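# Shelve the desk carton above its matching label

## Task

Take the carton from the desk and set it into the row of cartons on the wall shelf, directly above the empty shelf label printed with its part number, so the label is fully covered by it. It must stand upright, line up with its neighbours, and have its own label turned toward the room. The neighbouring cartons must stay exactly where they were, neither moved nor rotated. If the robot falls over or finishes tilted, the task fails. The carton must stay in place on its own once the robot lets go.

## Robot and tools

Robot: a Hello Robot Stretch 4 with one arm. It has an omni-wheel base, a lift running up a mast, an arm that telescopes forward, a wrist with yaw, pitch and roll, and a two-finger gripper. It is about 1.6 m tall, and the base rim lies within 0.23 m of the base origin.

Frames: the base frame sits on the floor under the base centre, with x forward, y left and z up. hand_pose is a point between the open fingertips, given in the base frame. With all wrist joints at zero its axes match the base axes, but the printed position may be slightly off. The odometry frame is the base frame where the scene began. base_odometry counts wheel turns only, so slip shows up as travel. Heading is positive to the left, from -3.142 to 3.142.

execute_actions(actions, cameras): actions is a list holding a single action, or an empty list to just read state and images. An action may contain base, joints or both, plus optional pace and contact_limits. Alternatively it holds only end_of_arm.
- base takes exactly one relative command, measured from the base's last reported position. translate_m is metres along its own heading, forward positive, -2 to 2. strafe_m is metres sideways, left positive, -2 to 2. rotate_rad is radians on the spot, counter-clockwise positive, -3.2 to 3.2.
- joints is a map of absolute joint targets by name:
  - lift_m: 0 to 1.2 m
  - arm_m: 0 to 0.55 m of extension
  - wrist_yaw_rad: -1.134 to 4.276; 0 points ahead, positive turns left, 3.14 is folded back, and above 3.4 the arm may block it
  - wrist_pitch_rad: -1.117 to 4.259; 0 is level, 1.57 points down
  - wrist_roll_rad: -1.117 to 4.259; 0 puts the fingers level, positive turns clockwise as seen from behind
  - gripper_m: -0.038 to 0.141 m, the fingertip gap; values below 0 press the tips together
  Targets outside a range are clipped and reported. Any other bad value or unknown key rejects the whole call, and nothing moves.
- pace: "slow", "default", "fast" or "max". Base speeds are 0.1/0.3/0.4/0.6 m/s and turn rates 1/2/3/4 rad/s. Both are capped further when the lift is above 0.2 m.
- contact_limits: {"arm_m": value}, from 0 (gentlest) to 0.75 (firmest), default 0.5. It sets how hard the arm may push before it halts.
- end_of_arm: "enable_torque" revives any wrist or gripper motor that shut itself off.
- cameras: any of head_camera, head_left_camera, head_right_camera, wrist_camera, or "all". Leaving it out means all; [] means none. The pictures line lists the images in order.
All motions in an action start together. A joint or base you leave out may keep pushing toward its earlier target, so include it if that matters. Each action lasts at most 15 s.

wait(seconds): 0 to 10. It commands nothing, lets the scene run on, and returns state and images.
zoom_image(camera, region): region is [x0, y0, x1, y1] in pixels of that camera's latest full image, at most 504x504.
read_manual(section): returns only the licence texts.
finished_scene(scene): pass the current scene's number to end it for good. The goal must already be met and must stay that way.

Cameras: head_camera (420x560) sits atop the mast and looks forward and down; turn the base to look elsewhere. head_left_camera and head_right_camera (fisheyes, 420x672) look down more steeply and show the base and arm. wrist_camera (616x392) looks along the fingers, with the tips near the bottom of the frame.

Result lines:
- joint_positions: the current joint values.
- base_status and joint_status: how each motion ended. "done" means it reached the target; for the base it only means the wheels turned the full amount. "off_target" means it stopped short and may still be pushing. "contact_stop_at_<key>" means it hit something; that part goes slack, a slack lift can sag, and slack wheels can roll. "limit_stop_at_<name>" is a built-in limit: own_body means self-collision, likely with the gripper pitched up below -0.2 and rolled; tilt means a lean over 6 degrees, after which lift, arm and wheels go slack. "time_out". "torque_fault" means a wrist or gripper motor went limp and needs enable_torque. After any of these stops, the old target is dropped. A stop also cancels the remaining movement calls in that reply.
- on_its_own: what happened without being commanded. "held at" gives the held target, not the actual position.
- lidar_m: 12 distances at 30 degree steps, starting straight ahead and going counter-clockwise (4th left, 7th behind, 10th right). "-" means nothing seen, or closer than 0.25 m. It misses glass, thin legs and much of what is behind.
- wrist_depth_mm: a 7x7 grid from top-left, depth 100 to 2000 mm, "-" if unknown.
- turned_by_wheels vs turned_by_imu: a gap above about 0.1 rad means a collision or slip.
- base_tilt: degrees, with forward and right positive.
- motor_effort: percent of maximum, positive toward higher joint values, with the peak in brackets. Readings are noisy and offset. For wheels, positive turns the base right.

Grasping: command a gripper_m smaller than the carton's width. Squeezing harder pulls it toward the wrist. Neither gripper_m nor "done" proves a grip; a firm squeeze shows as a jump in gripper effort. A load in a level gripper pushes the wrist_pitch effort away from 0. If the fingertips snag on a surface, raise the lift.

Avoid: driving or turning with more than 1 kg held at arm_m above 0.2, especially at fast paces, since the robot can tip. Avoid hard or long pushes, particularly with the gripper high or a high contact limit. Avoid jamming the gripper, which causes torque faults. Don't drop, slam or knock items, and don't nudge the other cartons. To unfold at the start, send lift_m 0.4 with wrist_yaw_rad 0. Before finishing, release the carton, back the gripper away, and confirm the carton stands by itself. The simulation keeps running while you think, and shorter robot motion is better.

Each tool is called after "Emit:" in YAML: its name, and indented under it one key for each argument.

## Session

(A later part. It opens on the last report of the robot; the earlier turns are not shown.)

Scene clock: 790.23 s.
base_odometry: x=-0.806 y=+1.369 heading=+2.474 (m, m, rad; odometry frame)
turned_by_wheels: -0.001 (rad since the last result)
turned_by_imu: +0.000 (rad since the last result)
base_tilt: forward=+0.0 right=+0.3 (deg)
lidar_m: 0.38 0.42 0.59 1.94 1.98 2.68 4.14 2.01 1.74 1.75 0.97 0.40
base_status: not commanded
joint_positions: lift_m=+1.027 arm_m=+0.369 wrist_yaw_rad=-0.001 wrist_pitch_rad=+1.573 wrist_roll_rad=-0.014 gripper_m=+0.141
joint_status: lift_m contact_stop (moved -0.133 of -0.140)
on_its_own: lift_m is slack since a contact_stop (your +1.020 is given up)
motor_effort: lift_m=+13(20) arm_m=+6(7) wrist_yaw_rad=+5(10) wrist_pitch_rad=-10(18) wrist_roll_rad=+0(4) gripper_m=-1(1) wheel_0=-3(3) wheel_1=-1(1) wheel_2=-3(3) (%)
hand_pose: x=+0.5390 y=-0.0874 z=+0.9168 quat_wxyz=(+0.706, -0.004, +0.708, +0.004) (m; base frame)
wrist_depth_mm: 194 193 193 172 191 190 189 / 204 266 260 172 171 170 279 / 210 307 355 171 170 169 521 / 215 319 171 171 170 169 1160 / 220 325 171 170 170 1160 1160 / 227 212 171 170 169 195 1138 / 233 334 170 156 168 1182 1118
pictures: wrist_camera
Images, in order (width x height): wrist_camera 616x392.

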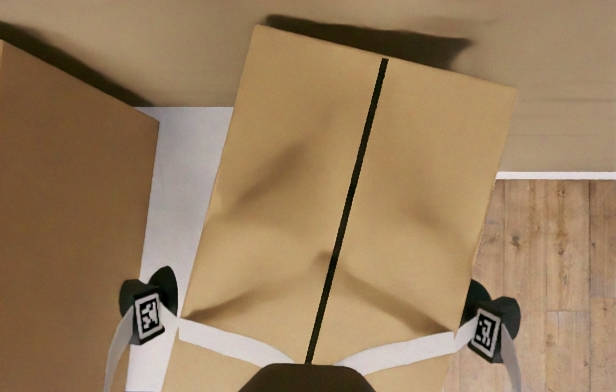

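Emit:
execute_actions:
  actions:
    - {"joints":{"lift_m":1.035,"gripper_m":0.09},"pace":"slow"}
  cameras: ["wrist_camera"]

Scene clock: 801.50 s.
base_odometry: x=-0.806 y=+1.369 heading=+2.474 (m, m, rad; odometry frame)
turned_by_wheels: +0.000 (rad since the last result)
turned_by_imu: +0.002 (rad since the last result)
base_tilt: forward=+0.0 right=+0.2 (deg)
lidar_m: 0.38 0.43 0.56 1.91 1.96 2.75 4.16 2.01 1.76 1.73 0.97 0.43
base_status: not commanded
joint_positions: lift_m=+1.035 arm_m=+0.369 wrist_yaw_rad=+0.000 wrist_pitch_rad=+1.569 wrist_roll_rad=-0.014 gripper_m=+0.090
joint_status: all done
motor_effort: lift_m=+19(20) arm_m=+6(6) wrist_yaw_rad=+2(3) wrist_pitch_rad=+2(2) wrist_roll_rad=-1(1) gripper_m=-10(14) wheel_0=-1(3) wheel_1=-1(1) wheel_2=-1(3) (%)
hand_pose: x=+0.5402 y=-0.0874 z=+0.9246 quat_wxyz=(+0.708, -0.005, +0.706, +0.005) (m; base frame)
wrist_depth_mm: 194 194 181 180 191 190 189 / 201 265 240 175 174 235 278 / 206 300 176 175 174 174 521 / 212 312 176 175 174 1060 1160 / 216 327 175 175 173 1138 1160 / 223 273 175 174 173 1138 1160 / 229 330 174 173 172 1182 1138
pictures: wrist_camera
Images, in order (width x height): wrist_camera 616x392.

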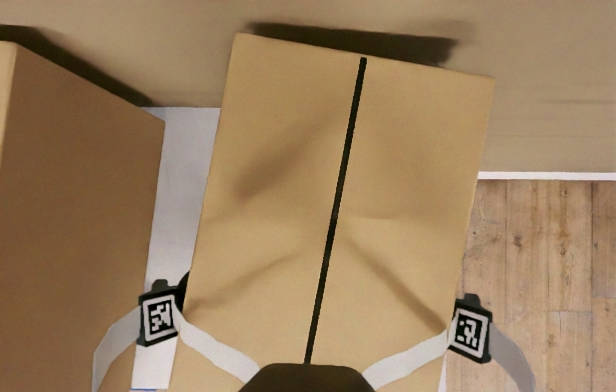

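Emit:
execute_actions:
  actions:
    - {"joints":{"wrist_roll_rad":-0.22},"pace":"slow"}
  cameras: ["wrist_camera"]

Scene clock: 813.10 s.
base_odometry: x=-0.806 y=+1.369 heading=+2.474 (m, m, rad; odometry frame)
turned_by_wheels: +0.000 (rad since the last result)
turned_by_imu: +0.001 (rad since the last result)
base_tilt: forward=+0.0 right=+0.3 (deg)
lidar_m: 0.38 0.40 0.54 1.92 1.98 2.71 4.15 2.02 1.77 1.73 0.94 0.39
base_status: not commanded
joint_positions: lift_m=+1.035 arm_m=+0.369 wrist_yaw_rad=+0.000 wrist_pitch_rad=+1.570 wrist_roll_rad=-0.219 gripper_m=+0.090
joint_status: all done
motor_effort: lift_m=+19(19) arm_m=+6(6) wrist_yaw_rad=+1(2) wrist_pitch_rad=-1(2) wrist_roll_rad=-4(5) gripper_m=-10(10) wheel_0=-1(1) wheel_1=-1(1) wheel_2=-1(1) (%)
hand_pose: x=+0.5400 y=-0.0874 z=+0.9246 quat_wxyz=(+0.703, -0.077, +0.702, +0.077) (m; base frame)
wrist_depth_mm: 179 227 216 189 181 164 154 / 179 248 307 175 174 196 204 / 190 271 176 175 174 173 306 / 203 298 176 175 173 539 597 / 220 332 175 174 173 1160 1138 / 236 287 175 174 173 1160 1138 / 257 359 175 173 173 186 1138
pictures: wrist_camera
Images, in order (width x height): wrist_camera 616x392.

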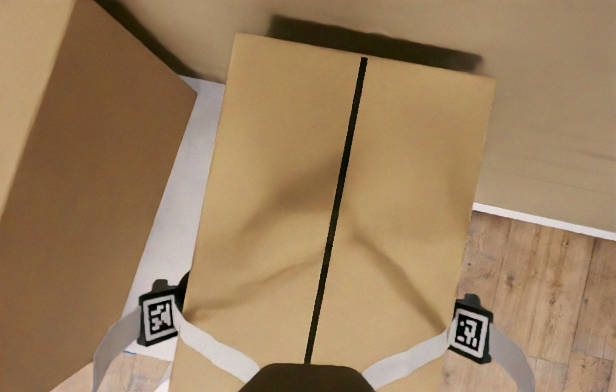

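Emit:
execute_actions:
  actions:
    - {"joints":{"gripper_m":0.135},"pace":"slow"}
  cameras: []

Emit:
execute_actions:
  actions:
    - {"joints":{"lift_m":1.18},"pace":"slow"}
  cameras: []

Emit:
execute_actions:
  actions:
    - {"joints":{"wrist_roll_rad":0.0}}
  cameras: ["wrist_camera","head_left_camera"]

Scene clock: 832.13 s.
base_odometry: x=-0.806 y=+1.369 heading=+2.474 (m, m, rad; odometry frame)
turned_by_wheels: +0.000 (rad since the last result)
turned_by_imu: +0.002 (rad since the last result)
base_tilt: forward=+0.0 right=+0.3 (deg)
lidar_m: 0.38 0.43 0.55 1.95 1.97 2.73 4.20 2.03 1.76 1.75 1.00 0.41
base_status: not commanded
joint_positions: lift_m=+1.036 arm_m=+0.369 wrist_yaw_rad=-0.001 wrist_pitch_rad=+1.574 wrist_roll_rad=-0.219 gripper_m=+0.135
joint_status: all done
motor_effort: lift_m=+12(19) arm_m=+7(6) wrist_yaw_rad=+4(5) wrist_pitch_rad=-13(13) wrist_roll_rad=-2(3) gripper_m=+2(13) wheel_0=-1(1) wheel_1=-1(1) wheel_2=-1(1) (%)
hand_pose: x=+0.5386 y=-0.0874 z=+0.9252 quat_wxyz=(+0.702, -0.077, +0.704, +0.077) (m; base frame)
wrist_depth_mm: 184 226 217 194 180 163 153 / 183 250 304 180 180 198 203 / 191 273 181 180 179 279 304 / 204 303 181 180 179 615 591 / 220 330 181 180 179 1160 1160 / 238 217 180 179 178 1160 1160 / 259 976 179 140 177 1160 1138
pictures: none
No camera images: the call's "cameras" was empty. Leave "cameras" out to get every camera's image.

Scene clock: 834.13 s.
base_odometry: x=-0.806 y=+1.369 heading=+2.474 (m, m, rad; odometry frame)
turned_by_wheels: +0.000 (rad since the last result)
turned_by_imu: +0.001 (rad since the last result)
base_tilt: forward=+0.0 right=+0.3 (deg)
lidar_m: 0.38 0.41 0.54 1.95 1.99 2.70 4.22 2.01 1.76 1.72 1.00 0.39
base_status: not commanded
joint_positions: lift_m=+1.180 arm_m=+0.369 wrist_yaw_rad=+0.000 wrist_pitch_rad=+1.570 wrist_roll_rad=-0.220 gripper_m=+0.135
joint_status: all done
motor_effort: lift_m=+23(23) arm_m=+7(7) wrist_yaw_rad=+2(5) wrist_pitch_rad=-1(14) wrist_roll_rad=-1(3) gripper_m=-1(0) wheel_0=-2(1) wheel_1=-1(1) wheel_2=+0(0) (%)
hand_pose: x=+0.5400 y=-0.0874 z=+1.0693 quat_wxyz=(+0.703, -0.077, +0.703, +0.077) (m; base frame)
wrist_depth_mm: 309 264 229 203 182 165 155 / 327 324 347 303 260 227 205 / 327 325 469 320 317 359 309 / 325 324 500 320 317 854 609 / 325 325 504 319 500 1308 1281 / 324 324 319 317 317 214 1308 / 1336 1336 1098 148 1308 1308 1281
pictures: none
No camera images: the call's "cameras" was empty. Leave "cameras" out to get every camera's image.

Scene clock: 834.80 s.
base_odometry: x=-0.806 y=+1.369 heading=+2.474 (m, m, rad; odometry frame)
turned_by_wheels: +0.000 (rad since the last result)
turned_by_imu: +0.000 (rad since the last result)
base_tilt: forward=+0.0 right=+0.3 (deg)
lidar_m: 0.38 0.40 0.55 1.93 1.99 2.72 4.16 1.99 1.77 1.76 1.00 0.41
base_status: not commanded
joint_positions: lift_m=+1.180 arm_m=+0.369 wrist_yaw_rad=+0.000 wrist_pitch_rad=+1.570 wrist_roll_rad=+0.000 gripper_m=+0.135
joint_status: all done
motor_effort: lift_m=+24(23) arm_m=+6(7) wrist_yaw_rad=+2(2) wrist_pitch_rad=+0(0) wrist_roll_rad=+1(3) gripper_m=+0(0) wheel_0=-1(1) wheel_1=-1(1) wheel_2=-1(1) (%)
hand_pose: x=+0.5400 y=-0.0874 z=+1.0693 quat_wxyz=(+0.707, +0.000, +0.707, +0.000) (m; base frame)
wrist_depth_mm: 192 193 194 193 195 195 195 / 285 287 287 289 289 289 289 / 325 324 415 320 407 559 564 / 325 324 473 319 504 1308 1308 / 324 322 500 319 496 1308 1281 / 325 322 319 319 317 214 1281 / 322 322 1336 148 1308 1281 1308
pictures: head_left_camera, wrist_camera
Images, in order (width x height): head_left_camera 420x672, wrist_camera 616x392.

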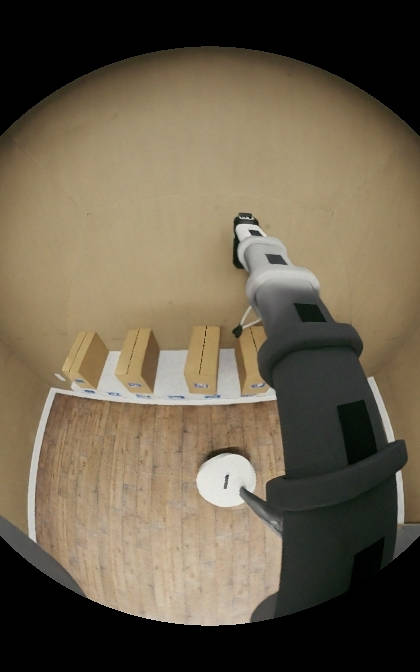

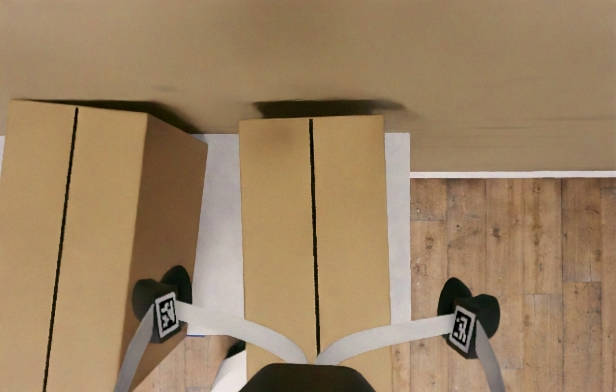

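Emit:
execute_actions:
  actions:
    - {"base":{"strafe_m":0.185},"joints":{"gripper_m":0.141}}
  cameras: ["wrist_camera"]

Scene clock: 852.80 s.
base_odometry: x=-0.921 y=+1.224 heading=+2.474 (m, m, rad; odometry frame)
turned_by_wheels: +0.000 (rad since the last result)
turned_by_imu: +0.002 (rad since the last result)
base_tilt: forward=+0.0 right=+0.3 (deg)
lidar_m: 0.38 0.38 0.56 1.76 1.81 2.44 - 2.28 1.90 1.93 0.95 0.40
base_status: done
joint_positions: lift_m=+1.180 arm_m=+0.369 wrist_yaw_rad=+0.000 wrist_pitch_rad=+1.570 wrist_roll_rad=+0.000 gripper_m=+0.141
joint_status: all done
motor_effort: lift_m=+23(23) arm_m=+7(7) wrist_yaw_rad=+3(2) wrist_pitch_rad=-1(0) wrist_roll_rad=+1(0) gripper_m=+1(1) wheel_0=+0(4) wheel_1=+0(9) wheel_2=+1(3) (%)
hand_pose: x=+0.5400 y=-0.0874 z=+1.0693 quat_wxyz=(+0.707, +0.000, +0.707, +0.000) (m; base frame)
wrist_depth_mm: 177 178 179 179 178 179 179 / 263 264 265 265 265 265 266 / 373 508 370 319 436 315 315 / 389 508 322 319 500 315 314 / 389 508 322 319 500 315 314 / 387 211 320 319 496 213 314 / 387 1336 320 148 1281 314 312
pictures: wrist_camera
Images, in order (width x height): wrist_camera 616x392.

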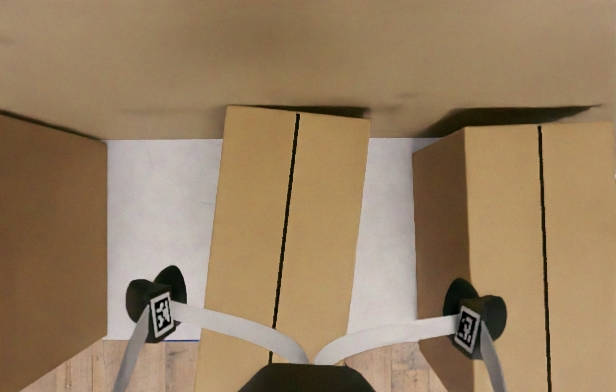

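Emit:
execute_actions:
  actions:
    - {"base":{"strafe_m":0.03},"pace":"slow"}
  cameras: []

Emit:
execute_actions:
  actions:
    - {"joints":{"lift_m":1.04},"pace":"slow"}
  cameras: ["wrist_camera"]

Scene clock: 861.60 s.
base_odometry: x=-0.939 y=+1.201 heading=+2.474 (m, m, rad; odometry frame)
turned_by_wheels: +0.000 (rad since the last result)
turned_by_imu: +0.001 (rad since the last result)
base_tilt: forward=+0.0 right=+0.3 (deg)
lidar_m: 0.38 0.41 0.56 1.74 1.72 2.42 4.14 2.32 1.95 1.94 0.97 0.41
base_status: done
joint_positions: lift_m=+1.180 arm_m=+0.369 wrist_yaw_rad=+0.000 wrist_pitch_rad=+1.570 wrist_roll_rad=+0.000 gripper_m=+0.141
joint_status: not commanded
motor_effort: lift_m=+23(23) arm_m=+6(7) wrist_yaw_rad=+2(2) wrist_pitch_rad=+0(0) wrist_roll_rad=+1(2) gripper_m=+1(3) wheel_0=-2(4) wheel_1=+2(4) wheel_2=+0(0) (%)
hand_pose: x=+0.5400 y=-0.0874 z=+1.0693 quat_wxyz=(+0.707, +0.000, +0.707, +0.000) (m; base frame)
wrist_depth_mm: 175 175 176 176 176 176 176 / 258 259 260 260 262 262 263 / 345 452 504 320 320 370 314 / 345 512 504 319 317 353 314 / 347 508 500 319 496 359 314 / 345 211 319 319 317 212 312 / 345 1336 1138 148 1281 319 312
pictures: none
No camera images: the call's "cameras" was empty. Leave "cameras" out to get every camera's image.

Scene clock: 863.57 s.
base_odometry: x=-0.939 y=+1.201 heading=+2.474 (m, m, rad; odometry frame)
turned_by_wheels: +0.000 (rad since the last result)
turned_by_imu: +0.001 (rad since the last result)
base_tilt: forward=+0.0 right=+0.3 (deg)
lidar_m: 0.37 0.38 0.59 1.72 1.76 2.41 4.19 2.35 1.92 1.96 0.98 0.39
base_status: not commanded
joint_positions: lift_m=+1.041 arm_m=+0.369 wrist_yaw_rad=+0.000 wrist_pitch_rad=+1.573 wrist_roll_rad=+0.000 gripper_m=+0.141
joint_status: all done
motor_effort: lift_m=+7(24) arm_m=+7(6) wrist_yaw_rad=+3(2) wrist_pitch_rad=-9(9) wrist_roll_rad=+2(1) gripper_m=+0(1) wheel_0=-2(2) wheel_1=+2(2) wheel_2=+0(0) (%)
hand_pose: x=+0.5391 y=-0.0874 z=+0.9307 quat_wxyz=(+0.706, +0.000, +0.708, +0.000) (m; base frame)
wrist_depth_mm: 174 174 175 175 175 175 175 / 256 257 184 183 182 237 259 / 349 368 184 183 182 301 245 / 349 368 183 183 182 325 247 / 349 368 183 182 181 329 249 / 347 211 183 182 181 211 250 / 347 366 182 143 181 312 253
pictures: wrist_camera
Images, in order (width x height): wrist_camera 616x392.

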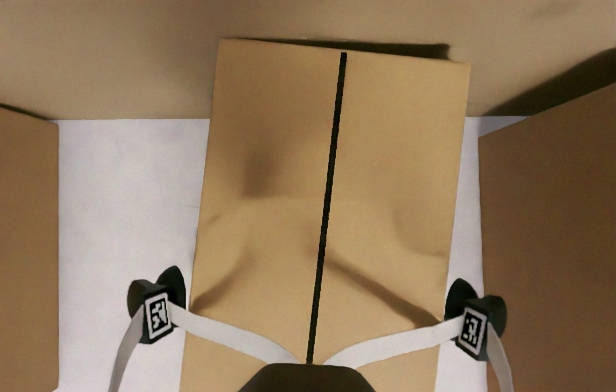

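Emit:
execute_actions:
  actions:
    - {"joints":{"gripper_m":0.09},"pace":"slow"}
  cameras: []

Emit:
execute_actions:
  actions:
    - {"joints":{"wrist_roll_rad":-0.11},"pace":"slow"}
  cameras: []

Emit:
execute_actions:
  actions:
    - {"base":{"strafe_m":-0.03},"pace":"slow"}
  cameras: ["wrist_camera"]

Scene clock: 877.23 s.
base_odometry: x=-0.939 y=+1.201 heading=+2.474 (m, m, rad; odometry frame)
turned_by_wheels: +0.000 (rad since the last result)
turned_by_imu: +0.002 (rad since the last result)
base_tilt: forward=+0.0 right=+0.3 (deg)
lidar_m: 0.37 0.40 0.53 1.73 1.76 2.39 4.18 2.36 1.92 1.96 0.97 0.42
base_status: not commanded
joint_positions: lift_m=+1.040 arm_m=+0.369 wrist_yaw_rad=+0.000 wrist_pitch_rad=+1.570 wrist_roll_rad=+0.000 gripper_m=+0.090
joint_status: all done
motor_effort: lift_m=+12(12) arm_m=+7(6) wrist_yaw_rad=+2(2) wrist_pitch_rad=-1(9) wrist_roll_rad=+0(1) gripper_m=-10(14) wheel_0=-1(2) wheel_1=+2(2) wheel_2=+0(0) (%)
hand_pose: x=+0.5400 y=-0.0874 z=+0.9302 quat_wxyz=(+0.707, +0.000, +0.707, +0.000) (m; base frame)
wrist_depth_mm: 174 174 175 175 175 176 175 / 256 257 181 180 179 238 262 / 349 366 181 180 179 303 246 / 349 366 181 180 179 327 249 / 345 366 180 179 178 330 250 / 345 366 180 179 178 291 253 / 345 366 179 178 177 293 254
pictures: none
No camera images: the call's "cameras" was empty. Leave "cameras" out to get every camera's image.

Scene clock: 877.87 s.
base_odometry: x=-0.939 y=+1.201 heading=+2.474 (m, m, rad; odometry frame)
turned_by_wheels: +0.000 (rad since the last result)
turned_by_imu: +0.000 (rad since the last result)
base_tilt: forward=+0.0 right=+0.3 (deg)
lidar_m: 0.38 0.39 0.53 1.71 1.78 2.45 4.19 2.37 1.94 1.94 0.96 0.41
base_status: not commanded
joint_positions: lift_m=+1.040 arm_m=+0.369 wrist_yaw_rad=+0.000 wrist_pitch_rad=+1.570 wrist_roll_rad=-0.109 gripper_m=+0.090
joint_status: all done
motor_effort: lift_m=+12(12) arm_m=+6(6) wrist_yaw_rad=+2(2) wrist_pitch_rad=+0(1) wrist_roll_rad=-3(3) gripper_m=-10(10) wheel_0=-1(2) wheel_1=+2(2) wheel_2=+0(1) (%)
hand_pose: x=+0.5400 y=-0.0874 z=+0.9302 quat_wxyz=(+0.706, -0.038, +0.706, +0.038) (m; base frame)
wrist_depth_mm: 212 199 181 178 168 159 154 / 304 315 181 180 179 207 216 / 332 368 181 180 178 325 282 / 340 366 180 180 178 342 260 / 347 366 180 179 178 336 256 / 353 364 180 179 178 289 251 / 366 364 179 178 177 285 246
pictures: none
No camera images: the call's "cameras" was empty. Leave "cameras" out to get every camera's image.

Scene clock: 879.17 s.
base_odometry: x=-0.920 y=+1.224 heading=+2.474 (m, m, rad; odometry frame)
turned_by_wheels: +0.000 (rad since the last result)
turned_by_imu: +0.001 (rad since the last result)
base_tilt: forward=+0.0 right=+0.3 (deg)
lidar_m: 0.38 0.39 0.55 1.74 1.83 2.44 - 2.31 1.89 1.92 0.97 0.38
base_status: done
joint_positions: lift_m=+1.040 arm_m=+0.369 wrist_yaw_rad=+0.000 wrist_pitch_rad=+1.570 wrist_roll_rad=-0.110 gripper_m=+0.090
joint_status: not commanded
motor_effort: lift_m=+12(12) arm_m=+7(6) wrist_yaw_rad=+2(2) wrist_pitch_rad=-2(1) wrist_roll_rad=-2(3) gripper_m=-10(13) wheel_0=+1(5) wheel_1=+0(5) wheel_2=+1(1) (%)
hand_pose: x=+0.5400 y=-0.0874 z=+0.9302 quat_wxyz=(+0.706, -0.039, +0.706, +0.039) (m; base frame)
wrist_depth_mm: 215 202 181 180 170 162 156 / 336 320 182 180 179 210 218 / 368 368 181 179 179 285 216 / 366 368 180 180 178 276 211 / 368 364 180 179 178 272 207 / 366 364 180 179 178 233 204 / 1182 364 180 178 177 229 200
pictures: wrist_camera
Images, in order (width x height): wrist_camera 616x392.

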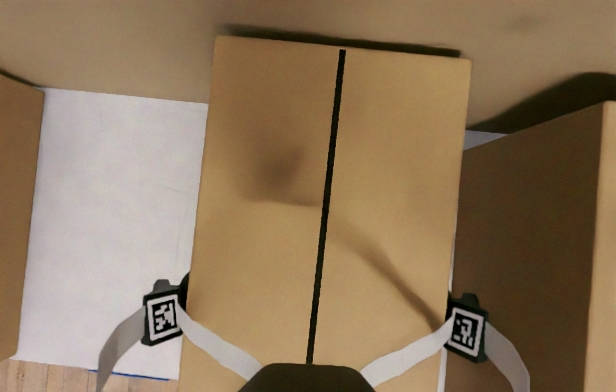

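Release, raise, then back up for a frontal check.

Emit:
execute_actions:
  actions:
    - {"joints":{"gripper_m":0.13},"pace":"slow"}
  cameras: []

Emit:
execute_actions:
  actions:
    - {"joints":{"lift_m":1.18},"pace":"slow"}
  cameras: []

Emit:
execute_actions:
  actions:
    - {"base":{"translate_m":-0.3},"joints":{"arm_m":0.0,"wrist_roll_rad":0.0}}
  cameras: []

Emit:
execute_actions:
  actions:
    - {"joints":{"lift_m":0.72,"wrist_pitch_rad":0.15,"gripper_m":0.0},"base":{"strafe_m":-0.08}}
  cameras: ["wrist_camera","head_camera"]

Scene clock: 894.87 s.
base_odometry: x=-0.920 y=+1.224 heading=+2.474 (m, m, rad; odometry frame)
turned_by_wheels: +0.000 (rad since the last result)
turned_by_imu: +0.002 (rad since the last result)
base_tilt: forward=-0.1 right=+0.3 (deg)
lidar_m: 0.38 0.41 0.54 1.74 1.83 2.44 - 2.33 1.87 1.94 0.99 0.40
base_status: not commanded
joint_positions: lift_m=+1.040 arm_m=+0.369 wrist_yaw_rad=+0.000 wrist_pitch_rad=+1.572 wrist_roll_rad=-0.110 gripper_m=+0.130
joint_status: all done
motor_effort: lift_m=+13(13) arm_m=+6(6) wrist_yaw_rad=+3(2) wrist_pitch_rad=-6(9) wrist_roll_rad=-2(1) gripper_m=+0(9) wheel_0=+1(1) wheel_1=-1(0) wheel_2=+1(1) (%)
hand_pose: x=+0.5395 y=-0.0874 z=+0.9302 quat_wxyz=(+0.706, -0.039, +0.706, +0.039) (m; base frame)
wrist_depth_mm: 213 200 185 178 169 160 155 / 334 315 185 183 182 207 216 / 373 370 184 183 182 290 219 / 370 368 183 182 182 276 211 / 368 368 183 182 181 272 206 / 370 211 183 182 181 212 202 / 1182 364 182 145 180 243 198
pictures: none
No camera images: the call's "cameras" was empty. Leave "cameras" out to get every camera's image.

Scene clock: 896.83 s.
base_odometry: x=-0.920 y=+1.224 heading=+2.474 (m, m, rad; odometry frame)
turned_by_wheels: +0.000 (rad since the last result)
turned_by_imu: +0.001 (rad since the last result)
base_tilt: forward=+0.0 right=+0.3 (deg)
lidar_m: 0.37 0.37 0.54 1.74 1.81 2.43 - 2.29 1.91 1.94 0.97 0.41
base_status: not commanded
joint_positions: lift_m=+1.180 arm_m=+0.369 wrist_yaw_rad=+0.000 wrist_pitch_rad=+1.570 wrist_roll_rad=-0.110 gripper_m=+0.130
joint_status: all done
motor_effort: lift_m=+23(26) arm_m=+6(6) wrist_yaw_rad=+2(3) wrist_pitch_rad=-1(6) wrist_roll_rad=+0(2) gripper_m=+0(4) wheel_0=+0(1) wheel_1=-1(1) wheel_2=+1(0) (%)
hand_pose: x=+0.5400 y=-0.0874 z=+1.0693 quat_wxyz=(+0.706, -0.039, +0.706, +0.039) (m; base frame)
wrist_depth_mm: 216 203 191 181 171 162 157 / 336 322 294 270 248 231 219 / 375 508 504 320 319 332 315 / 379 508 504 319 319 315 314 / 389 508 504 320 415 315 314 / 399 492 319 317 317 222 312 / 1366 1308 1118 147 430 312 312
pictures: none
No camera images: the call's "cameras" was empty. Leave "cameras" out to get every camera's image.

Scene clock: 899.30 s.
base_odometry: x=-0.685 y=+1.038 heading=+2.474 (m, m, rad; odometry frame)
turned_by_wheels: +0.000 (rad since the last result)
turned_by_imu: +0.000 (rad since the last result)
base_tilt: forward=-0.1 right=+0.3 (deg)
lidar_m: 0.69 0.69 0.95 1.70 1.74 2.43 3.86 2.41 1.72 1.94 1.39 0.69
base_status: done
joint_positions: lift_m=+1.180 arm_m=+0.002 wrist_yaw_rad=+0.000 wrist_pitch_rad=+1.570 wrist_roll_rad=+0.000 gripper_m=+0.130
joint_status: all done
motor_effort: lift_m=+23(23) arm_m=-7(8) wrist_yaw_rad=+1(2) wrist_pitch_rad=-2(2) wrist_roll_rad=+0(6) gripper_m=-2(0) wheel_0=+0(4) wheel_1=-2(7) wheel_2=+0(13) (%)
hand_pose: x=+0.1732 y=-0.0874 z=+1.0694 quat_wxyz=(+0.707, +0.000, +0.707, +0.000) (m; base frame)
wrist_depth_mm: 1366 1336 1366 1336 1308 1336 1308 / 1336 1366 1336 1366 1336 1308 1308 / 1366 1336 1308 1336 1308 1308 1308 / 1336 1336 1336 1308 1336 1308 1308 / 1366 1336 1138 1098 1308 1308 1281 / 1336 1336 1098 1098 1308 222 1308 / 1336 1336 1336 147 1308 1308 1281
pictures: none
No camera images: the call's "cameras" was empty. Leave "cameras" out to get every camera's image.

Scene clock: 902.13 s.
base_odometry: x=-0.635 y=+1.101 heading=+2.474 (m, m, rad; odometry frame)
turned_by_wheels: +0.000 (rad since the last result)
turned_by_imu: +0.001 (rad since the last result)
base_tilt: forward=+0.0 right=+0.3 (deg)
lidar_m: 0.68 0.71 0.98 1.81 1.88 2.56 3.81 2.25 1.67 1.86 1.40 0.73
base_status: done
joint_positions: lift_m=+0.720 arm_m=+0.002 wrist_yaw_rad=+0.000 wrist_pitch_rad=+0.153 wrist_roll_rad=+0.000 gripper_m=+0.000
joint_status: all done
motor_effort: lift_m=+14(19) arm_m=-7(7) wrist_yaw_rad=+2(2) wrist_pitch_rad=-8(13) wrist_roll_rad=+0(0) gripper_m=-3(3) wheel_0=-1(9) wheel_1=+2(8) wheel_2=+0(0) (%)
hand_pose: x=+0.4582 y=-0.0875 z=+0.8547 quat_wxyz=(+0.997, +0.000, +0.076, +0.000) (m; base frame)
wrist_depth_mm: 707 707 707 715 707 715 707 / 732 715 723 723 732 715 723 / 484 732 480 480 469 732 741 / 500 715 492 492 480 750 750 / 496 508 500 500 488 759 778 / 788 788 778 206 504 778 778 / 798 798 798 158 180 809 798
pictures: head_camera, wrist_camera
Images, in order (width x height): head_camera 420x560, wrist_camera 616x392.

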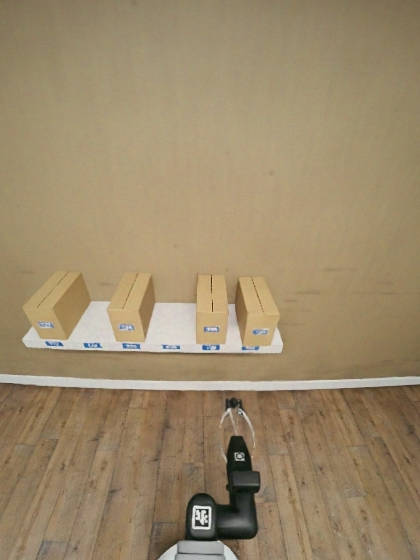

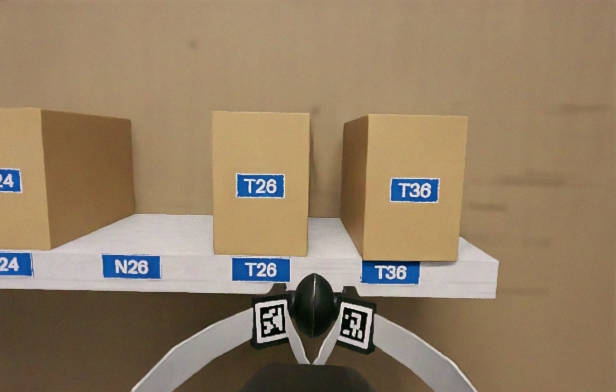

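Emit:
execute_actions:
  actions:
    - {"joints":{"lift_m":1.15,"wrist_pitch_rad":1.57},"base":{"strafe_m":-0.133}}
  cameras: []

Emit:
execute_actions:
  actions:
    - {"base":{"translate_m":0.3},"joints":{"arm_m":0.37}}
  cameras: ["wrist_camera"]

Scene clock: 917.97 s.
base_odometry: x=-0.553 y=+1.206 heading=+2.474 (m, m, rad; odometry frame)
turned_by_wheels: +0.000 (rad since the last result)
turned_by_imu: +0.001 (rad since the last result)
base_tilt: forward=+0.0 right=+0.3 (deg)
lidar_m: 0.66 0.72 0.99 1.94 2.03 2.73 3.94 1.99 1.58 1.72 1.40 1.01
base_status: done
joint_positions: lift_m=+1.150 arm_m=+0.002 wrist_yaw_rad=+0.000 wrist_pitch_rad=+1.570 wrist_roll_rad=+0.000 gripper_m=+0.000
joint_status: all done
motor_effort: lift_m=+23(24) arm_m=-7(7) wrist_yaw_rad=+1(1) wrist_pitch_rad=-1(9) wrist_roll_rad=+1(1) gripper_m=-2(3) wheel_0=+1(11) wheel_1=+1(9) wheel_2=+0(1) (%)
hand_pose: x=+0.1733 y=-0.0874 z=+1.0393 quat_wxyz=(+0.707, +0.000, +0.707, +0.000) (m; base frame)
wrist_depth_mm: 1336 1336 1281 1281 1281 1281 1281 / 1336 1336 1308 1308 1308 1281 1255 / 1308 1336 1308 1281 1308 1281 1255 / 1308 1336 1281 1255 1281 1255 1281 / 1336 1308 1182 1078 1281 1281 1255 / 1308 1308 1078 206 1281 1281 1255 / 1308 1308 1308 158 181 1255 1281
pictures: none
No camera images: the call's "cameras" was empty. Leave "cameras" out to get every camera's image.

Scene clock: 920.43 s.
base_odometry: x=-0.789 y=+1.391 heading=+2.475 (m, m, rad; odometry frame)
turned_by_wheels: +0.000 (rad since the last result)
turned_by_imu: +0.001 (rad since the last result)
base_tilt: forward=+0.0 right=+0.3 (deg)
lidar_m: 0.38 0.41 0.57 1.92 2.03 2.75 4.16 1.98 1.75 1.72 0.98 0.41
base_status: done
joint_positions: lift_m=+1.150 arm_m=+0.369 wrist_yaw_rad=+0.000 wrist_pitch_rad=+1.570 wrist_roll_rad=+0.000 gripper_m=+0.000
joint_status: all done
motor_effort: lift_m=+23(23) arm_m=+7(7) wrist_yaw_rad=+0(0) wrist_pitch_rad=-1(1) wrist_roll_rad=+0(0) gripper_m=-5(3) wheel_0=-1(2) wheel_1=+1(4) wheel_2=+1(11) (%)
hand_pose: x=+0.5400 y=-0.0874 z=+1.0394 quat_wxyz=(+0.707, +0.000, +0.707, +0.000) (m; base frame)
wrist_depth_mm: 195 195 196 197 196 197 197 / 290 291 290 290 293 293 293 / 296 325 291 290 473 569 574 / 294 325 290 289 1205 1281 1281 / 294 327 290 287 1281 1255 1255 / 293 324 290 205 1281 1281 1255 / 293 304 289 158 181 1281 1281
pictures: wrist_camera
Images, in order (width x height): wrist_camera 616x392.

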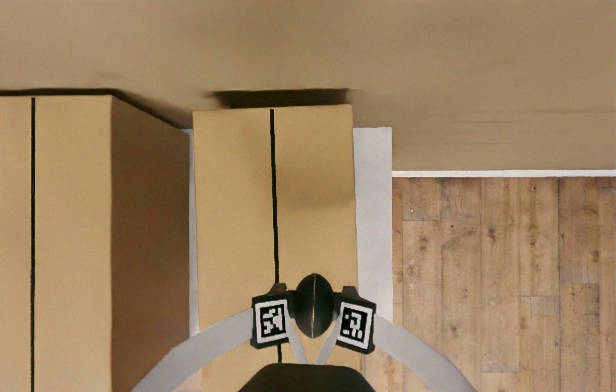

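Emit:
execute_actions:
  actions:
    - {"base":{"strafe_m":0.024},"pace":"slow"}
  cameras: []

Emit:
execute_actions:
  actions:
    - {"joints":{"lift_m":1.096},"pace":"slow"}
  cameras: []

Emit:
execute_actions:
  actions:
    - {"base":{"strafe_m":0.024},"joints":{"arm_m":0.38},"pace":"slow"}
  cameras: []

Emit:
execute_actions:
  actions:
    - {"joints":{"lift_m":1.18},"pace":"slow"}
  cameras: ["wrist_camera"]

Scene clock: 940.80 s.
base_odometry: x=-0.804 y=+1.373 heading=+2.475 (m, m, rad; odometry frame)
turned_by_wheels: +0.000 (rad since the last result)
turned_by_imu: +0.001 (rad since the last result)
base_tilt: forward=+0.0 right=+0.3 (deg)
lidar_m: 0.37 0.39 0.57 1.92 2.00 2.70 4.17 1.99 1.77 1.74 0.96 0.41
base_status: done
joint_positions: lift_m=+1.150 arm_m=+0.369 wrist_yaw_rad=+0.000 wrist_pitch_rad=+1.570 wrist_roll_rad=+0.000 gripper_m=+0.000
joint_status: not commanded
motor_effort: lift_m=+22(22) arm_m=+7(6) wrist_yaw_rad=+0(1) wrist_pitch_rad=-1(0) wrist_roll_rad=+0(0) gripper_m=-3(3) wheel_0=+0(8) wheel_1=+1(5) wheel_2=+0(0) (%)
hand_pose: x=+0.5400 y=-0.0874 z=+1.0394 quat_wxyz=(+0.707, +0.000, +0.707, +0.000) (m; base frame)
wrist_depth_mm: 193 193 194 195 195 195 195 / 287 287 289 289 290 289 289 / 296 294 379 290 410 564 564 / 296 294 379 290 469 1255 1281 / 294 293 377 289 466 1281 1255 / 293 291 377 206 466 1255 1281 / 293 290 289 158 181 1281 1255
pictures: none
No camera images: the call's "cameras" was empty. Leave "cameras" out to get every camera's image.

Scene clock: 942.13 s.
base_odometry: x=-0.804 y=+1.373 heading=+2.475 (m, m, rad; odometry frame)
turned_by_wheels: +0.000 (rad since the last result)
turned_by_imu: +0.000 (rad since the last result)
base_tilt: forward=+0.0 right=+0.3 (deg)
lidar_m: 0.36 0.40 0.57 1.95 2.00 2.74 4.19 2.03 1.76 1.74 0.95 0.39
base_status: not commanded
joint_positions: lift_m=+1.097 arm_m=+0.369 wrist_yaw_rad=+0.000 wrist_pitch_rad=+1.571 wrist_roll_rad=+0.000 gripper_m=+0.000
joint_status: all done
motor_effort: lift_m=+10(22) arm_m=+6(7) wrist_yaw_rad=+1(1) wrist_pitch_rad=-6(5) wrist_roll_rad=+0(0) gripper_m=-4(4) wheel_0=+0(0) wheel_1=+1(1) wheel_2=+0(0) (%)
hand_pose: x=+0.5396 y=-0.0874 z=+0.9864 quat_wxyz=(+0.707, +0.000, +0.707, +0.000) (m; base frame)
wrist_depth_mm: 193 193 194 195 194 195 194 / 242 262 262 240 263 289 287 / 242 277 239 237 237 564 564 / 241 277 238 237 236 1205 1205 / 241 278 237 236 236 1229 1229 / 240 276 237 204 236 1229 1205 / 240 243 236 152 180 1229 1205
pictures: none
No camera images: the call's "cameras" was empty. Leave "cameras" out to get every camera's image.

Scene clock: 943.33 s.
base_odometry: x=-0.818 y=+1.354 heading=+2.474 (m, m, rad; odometry frame)
turned_by_wheels: +0.000 (rad since the last result)
turned_by_imu: +0.000 (rad since the last result)
base_tilt: forward=+0.0 right=+0.3 (deg)
lidar_m: 0.39 0.37 0.56 1.91 1.97 2.69 4.20 2.06 1.78 1.76 0.97 0.42
base_status: done
joint_positions: lift_m=+1.097 arm_m=+0.379 wrist_yaw_rad=+0.000 wrist_pitch_rad=+1.571 wrist_roll_rad=+0.000 gripper_m=+0.000
joint_status: all done
motor_effort: lift_m=+9(10) arm_m=+7(7) wrist_yaw_rad=+3(3) wrist_pitch_rad=-3(12) wrist_roll_rad=+1(1) gripper_m=-2(3) wheel_0=-3(7) wheel_1=+2(5) wheel_2=-1(0) (%)
hand_pose: x=+0.5497 y=-0.0874 z=+0.9864 quat_wxyz=(+0.707, +0.000, +0.707, +0.000) (m; base frame)
wrist_depth_mm: 167 168 169 169 170 170 169 / 242 241 238 237 237 253 252 / 241 241 239 237 237 488 488 / 241 240 238 238 237 1205 1229 / 241 241 238 237 236 1229 1229 / 240 240 237 204 236 1229 1205 / 239 239 237 157 235 1229 1205
pictures: none
No camera images: the call's "cameras" was empty. Leave "cameras" out to get every camera's image.

Scene clock: 944.90 s.
base_odometry: x=-0.818 y=+1.354 heading=+2.474 (m, m, rad; odometry frame)
turned_by_wheels: +0.000 (rad since the last result)
turned_by_imu: +0.001 (rad since the last result)
base_tilt: forward=+0.0 right=+0.3 (deg)
lidar_m: 0.38 0.38 0.57 1.91 1.96 2.68 4.13 2.07 1.76 1.77 0.98 0.37
base_status: not commanded
joint_positions: lift_m=+1.180 arm_m=+0.379 wrist_yaw_rad=+0.000 wrist_pitch_rad=+1.570 wrist_roll_rad=+0.000 gripper_m=+0.000
joint_status: all done
motor_effort: lift_m=+23(24) arm_m=+7(7) wrist_yaw_rad=+2(3) wrist_pitch_rad=-2(3) wrist_roll_rad=+1(0) gripper_m=-3(3) wheel_0=-3(4) wheel_1=+2(2) wheel_2=-1(1) (%)
hand_pose: x=+0.5498 y=-0.0874 z=+1.0693 quat_wxyz=(+0.707, +0.000, +0.707, +0.000) (m; base frame)
wrist_depth_mm: 169 170 170 171 171 171 171 / 250 252 253 254 253 254 255 / 353 324 355 319 418 500 500 / 508 324 343 319 500 1281 1308 / 512 322 343 319 496 1308 1308 / 512 324 322 206 496 1308 1308 / 1336 322 319 158 181 1308 1281
pictures: wrist_camera
Images, in order (width x height): wrist_camera 616x392.

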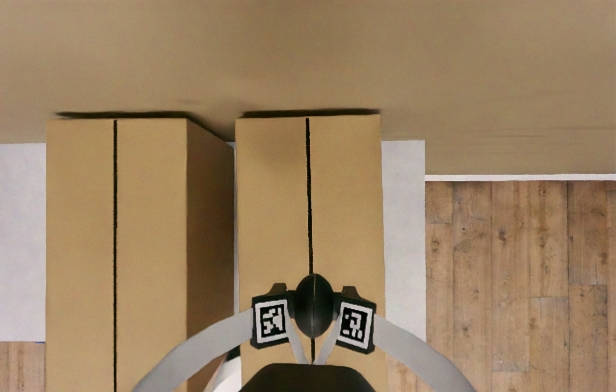

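Straight and aligned. Frontal check.

Emit:
execute_actions:
  actions:
    - {"base":{"translate_m":-0.3},"joints":{"arm_m":0.0}}
  cameras: []

Emit:
execute_actions:
  actions:
    - {"joints":{"lift_m":0.72,"wrist_pitch_rad":0.15},"base":{"strafe_m":0.08}}
  cameras: ["wrist_camera","head_camera"]

Scene clock: 955.00 s.
base_odometry: x=-0.583 y=+1.168 heading=+2.474 (m, m, rad; odometry frame)
turned_by_wheels: +0.000 (rad since the last result)
turned_by_imu: +0.001 (rad since the last result)
base_tilt: forward=+0.0 right=+0.3 (deg)
lidar_m: 0.67 0.72 0.98 1.86 1.95 2.65 3.94 2.08 1.61 1.77 1.41 0.74
base_status: done
joint_positions: lift_m=+1.180 arm_m=+0.002 wrist_yaw_rad=+0.000 wrist_pitch_rad=+1.570 wrist_roll_rad=+0.000 gripper_m=+0.000
joint_status: all done
motor_effort: lift_m=+22(23) arm_m=-7(7) wrist_yaw_rad=+1(2) wrist_pitch_rad=-2(2) wrist_roll_rad=+0(0) gripper_m=-4(3) wheel_0=+0(6) wheel_1=-2(6) wheel_2=+0(8) (%)
hand_pose: x=+0.1732 y=-0.0874 z=+1.0694 quat_wxyz=(+0.707, +0.000, +0.707, +0.000) (m; base frame)
wrist_depth_mm: 1366 1366 1336 1336 1308 1336 1308 / 1308 1336 1336 1308 1308 1308 1308 / 1366 1336 1308 1336 1308 1308 1308 / 1336 1336 1366 1308 1308 1308 1281 / 1366 1336 1308 1098 1336 1308 1308 / 1336 1308 1098 206 1308 1308 1308 / 1366 1336 1308 158 181 1308 1281
pictures: none
No camera images: the call's "cameras" was empty. Leave "cameras" out to get every camera's image.

Scene clock: 957.83 s.
base_odometry: x=-0.632 y=+1.105 heading=+2.474 (m, m, rad; odometry frame)
turned_by_wheels: +0.000 (rad since the last result)
turned_by_imu: +0.001 (rad since the last result)
base_tilt: forward=+0.0 right=+0.3 (deg)
lidar_m: 0.67 0.70 0.97 1.77 1.89 2.57 3.84 2.20 1.67 1.84 1.42 0.74
base_status: done
joint_positions: lift_m=+0.720 arm_m=+0.002 wrist_yaw_rad=+0.000 wrist_pitch_rad=+0.153 wrist_roll_rad=+0.000 gripper_m=+0.000
joint_status: all done
motor_effort: lift_m=+14(23) arm_m=-7(7) wrist_yaw_rad=+1(2) wrist_pitch_rad=-8(10) wrist_roll_rad=+0(1) gripper_m=-3(4) wheel_0=+0(9) wheel_1=+0(9) wheel_2=+1(0) (%)
hand_pose: x=+0.4582 y=-0.0874 z=+0.8547 quat_wxyz=(+0.997, +0.000, +0.076, +0.000) (m; base frame)
wrist_depth_mm: 715 715 707 707 707 715 707 / 723 723 723 715 723 715 723 / 496 741 484 484 480 732 741 / 496 723 492 492 492 750 750 / 500 504 500 496 496 768 768 / 788 788 778 206 504 788 788 / 809 798 798 158 181 809 809
pictures: head_camera, wrist_camera
Images, in order (width x height): head_camera 420x560, wrist_camera 616x392.

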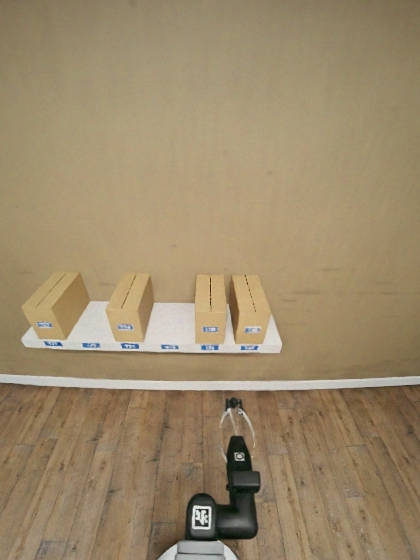

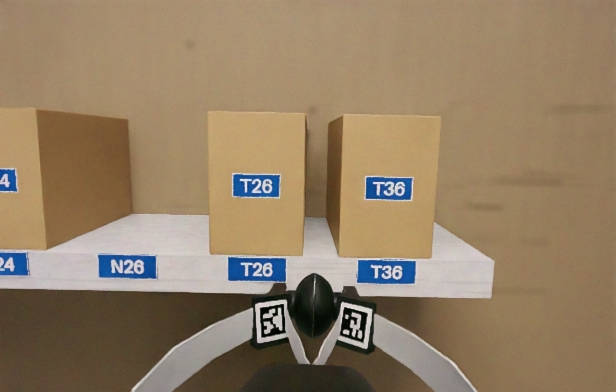

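Both are centred over their labels.

Emit:
finished_scene:
  scene: 2

The scene is finished: the task was done.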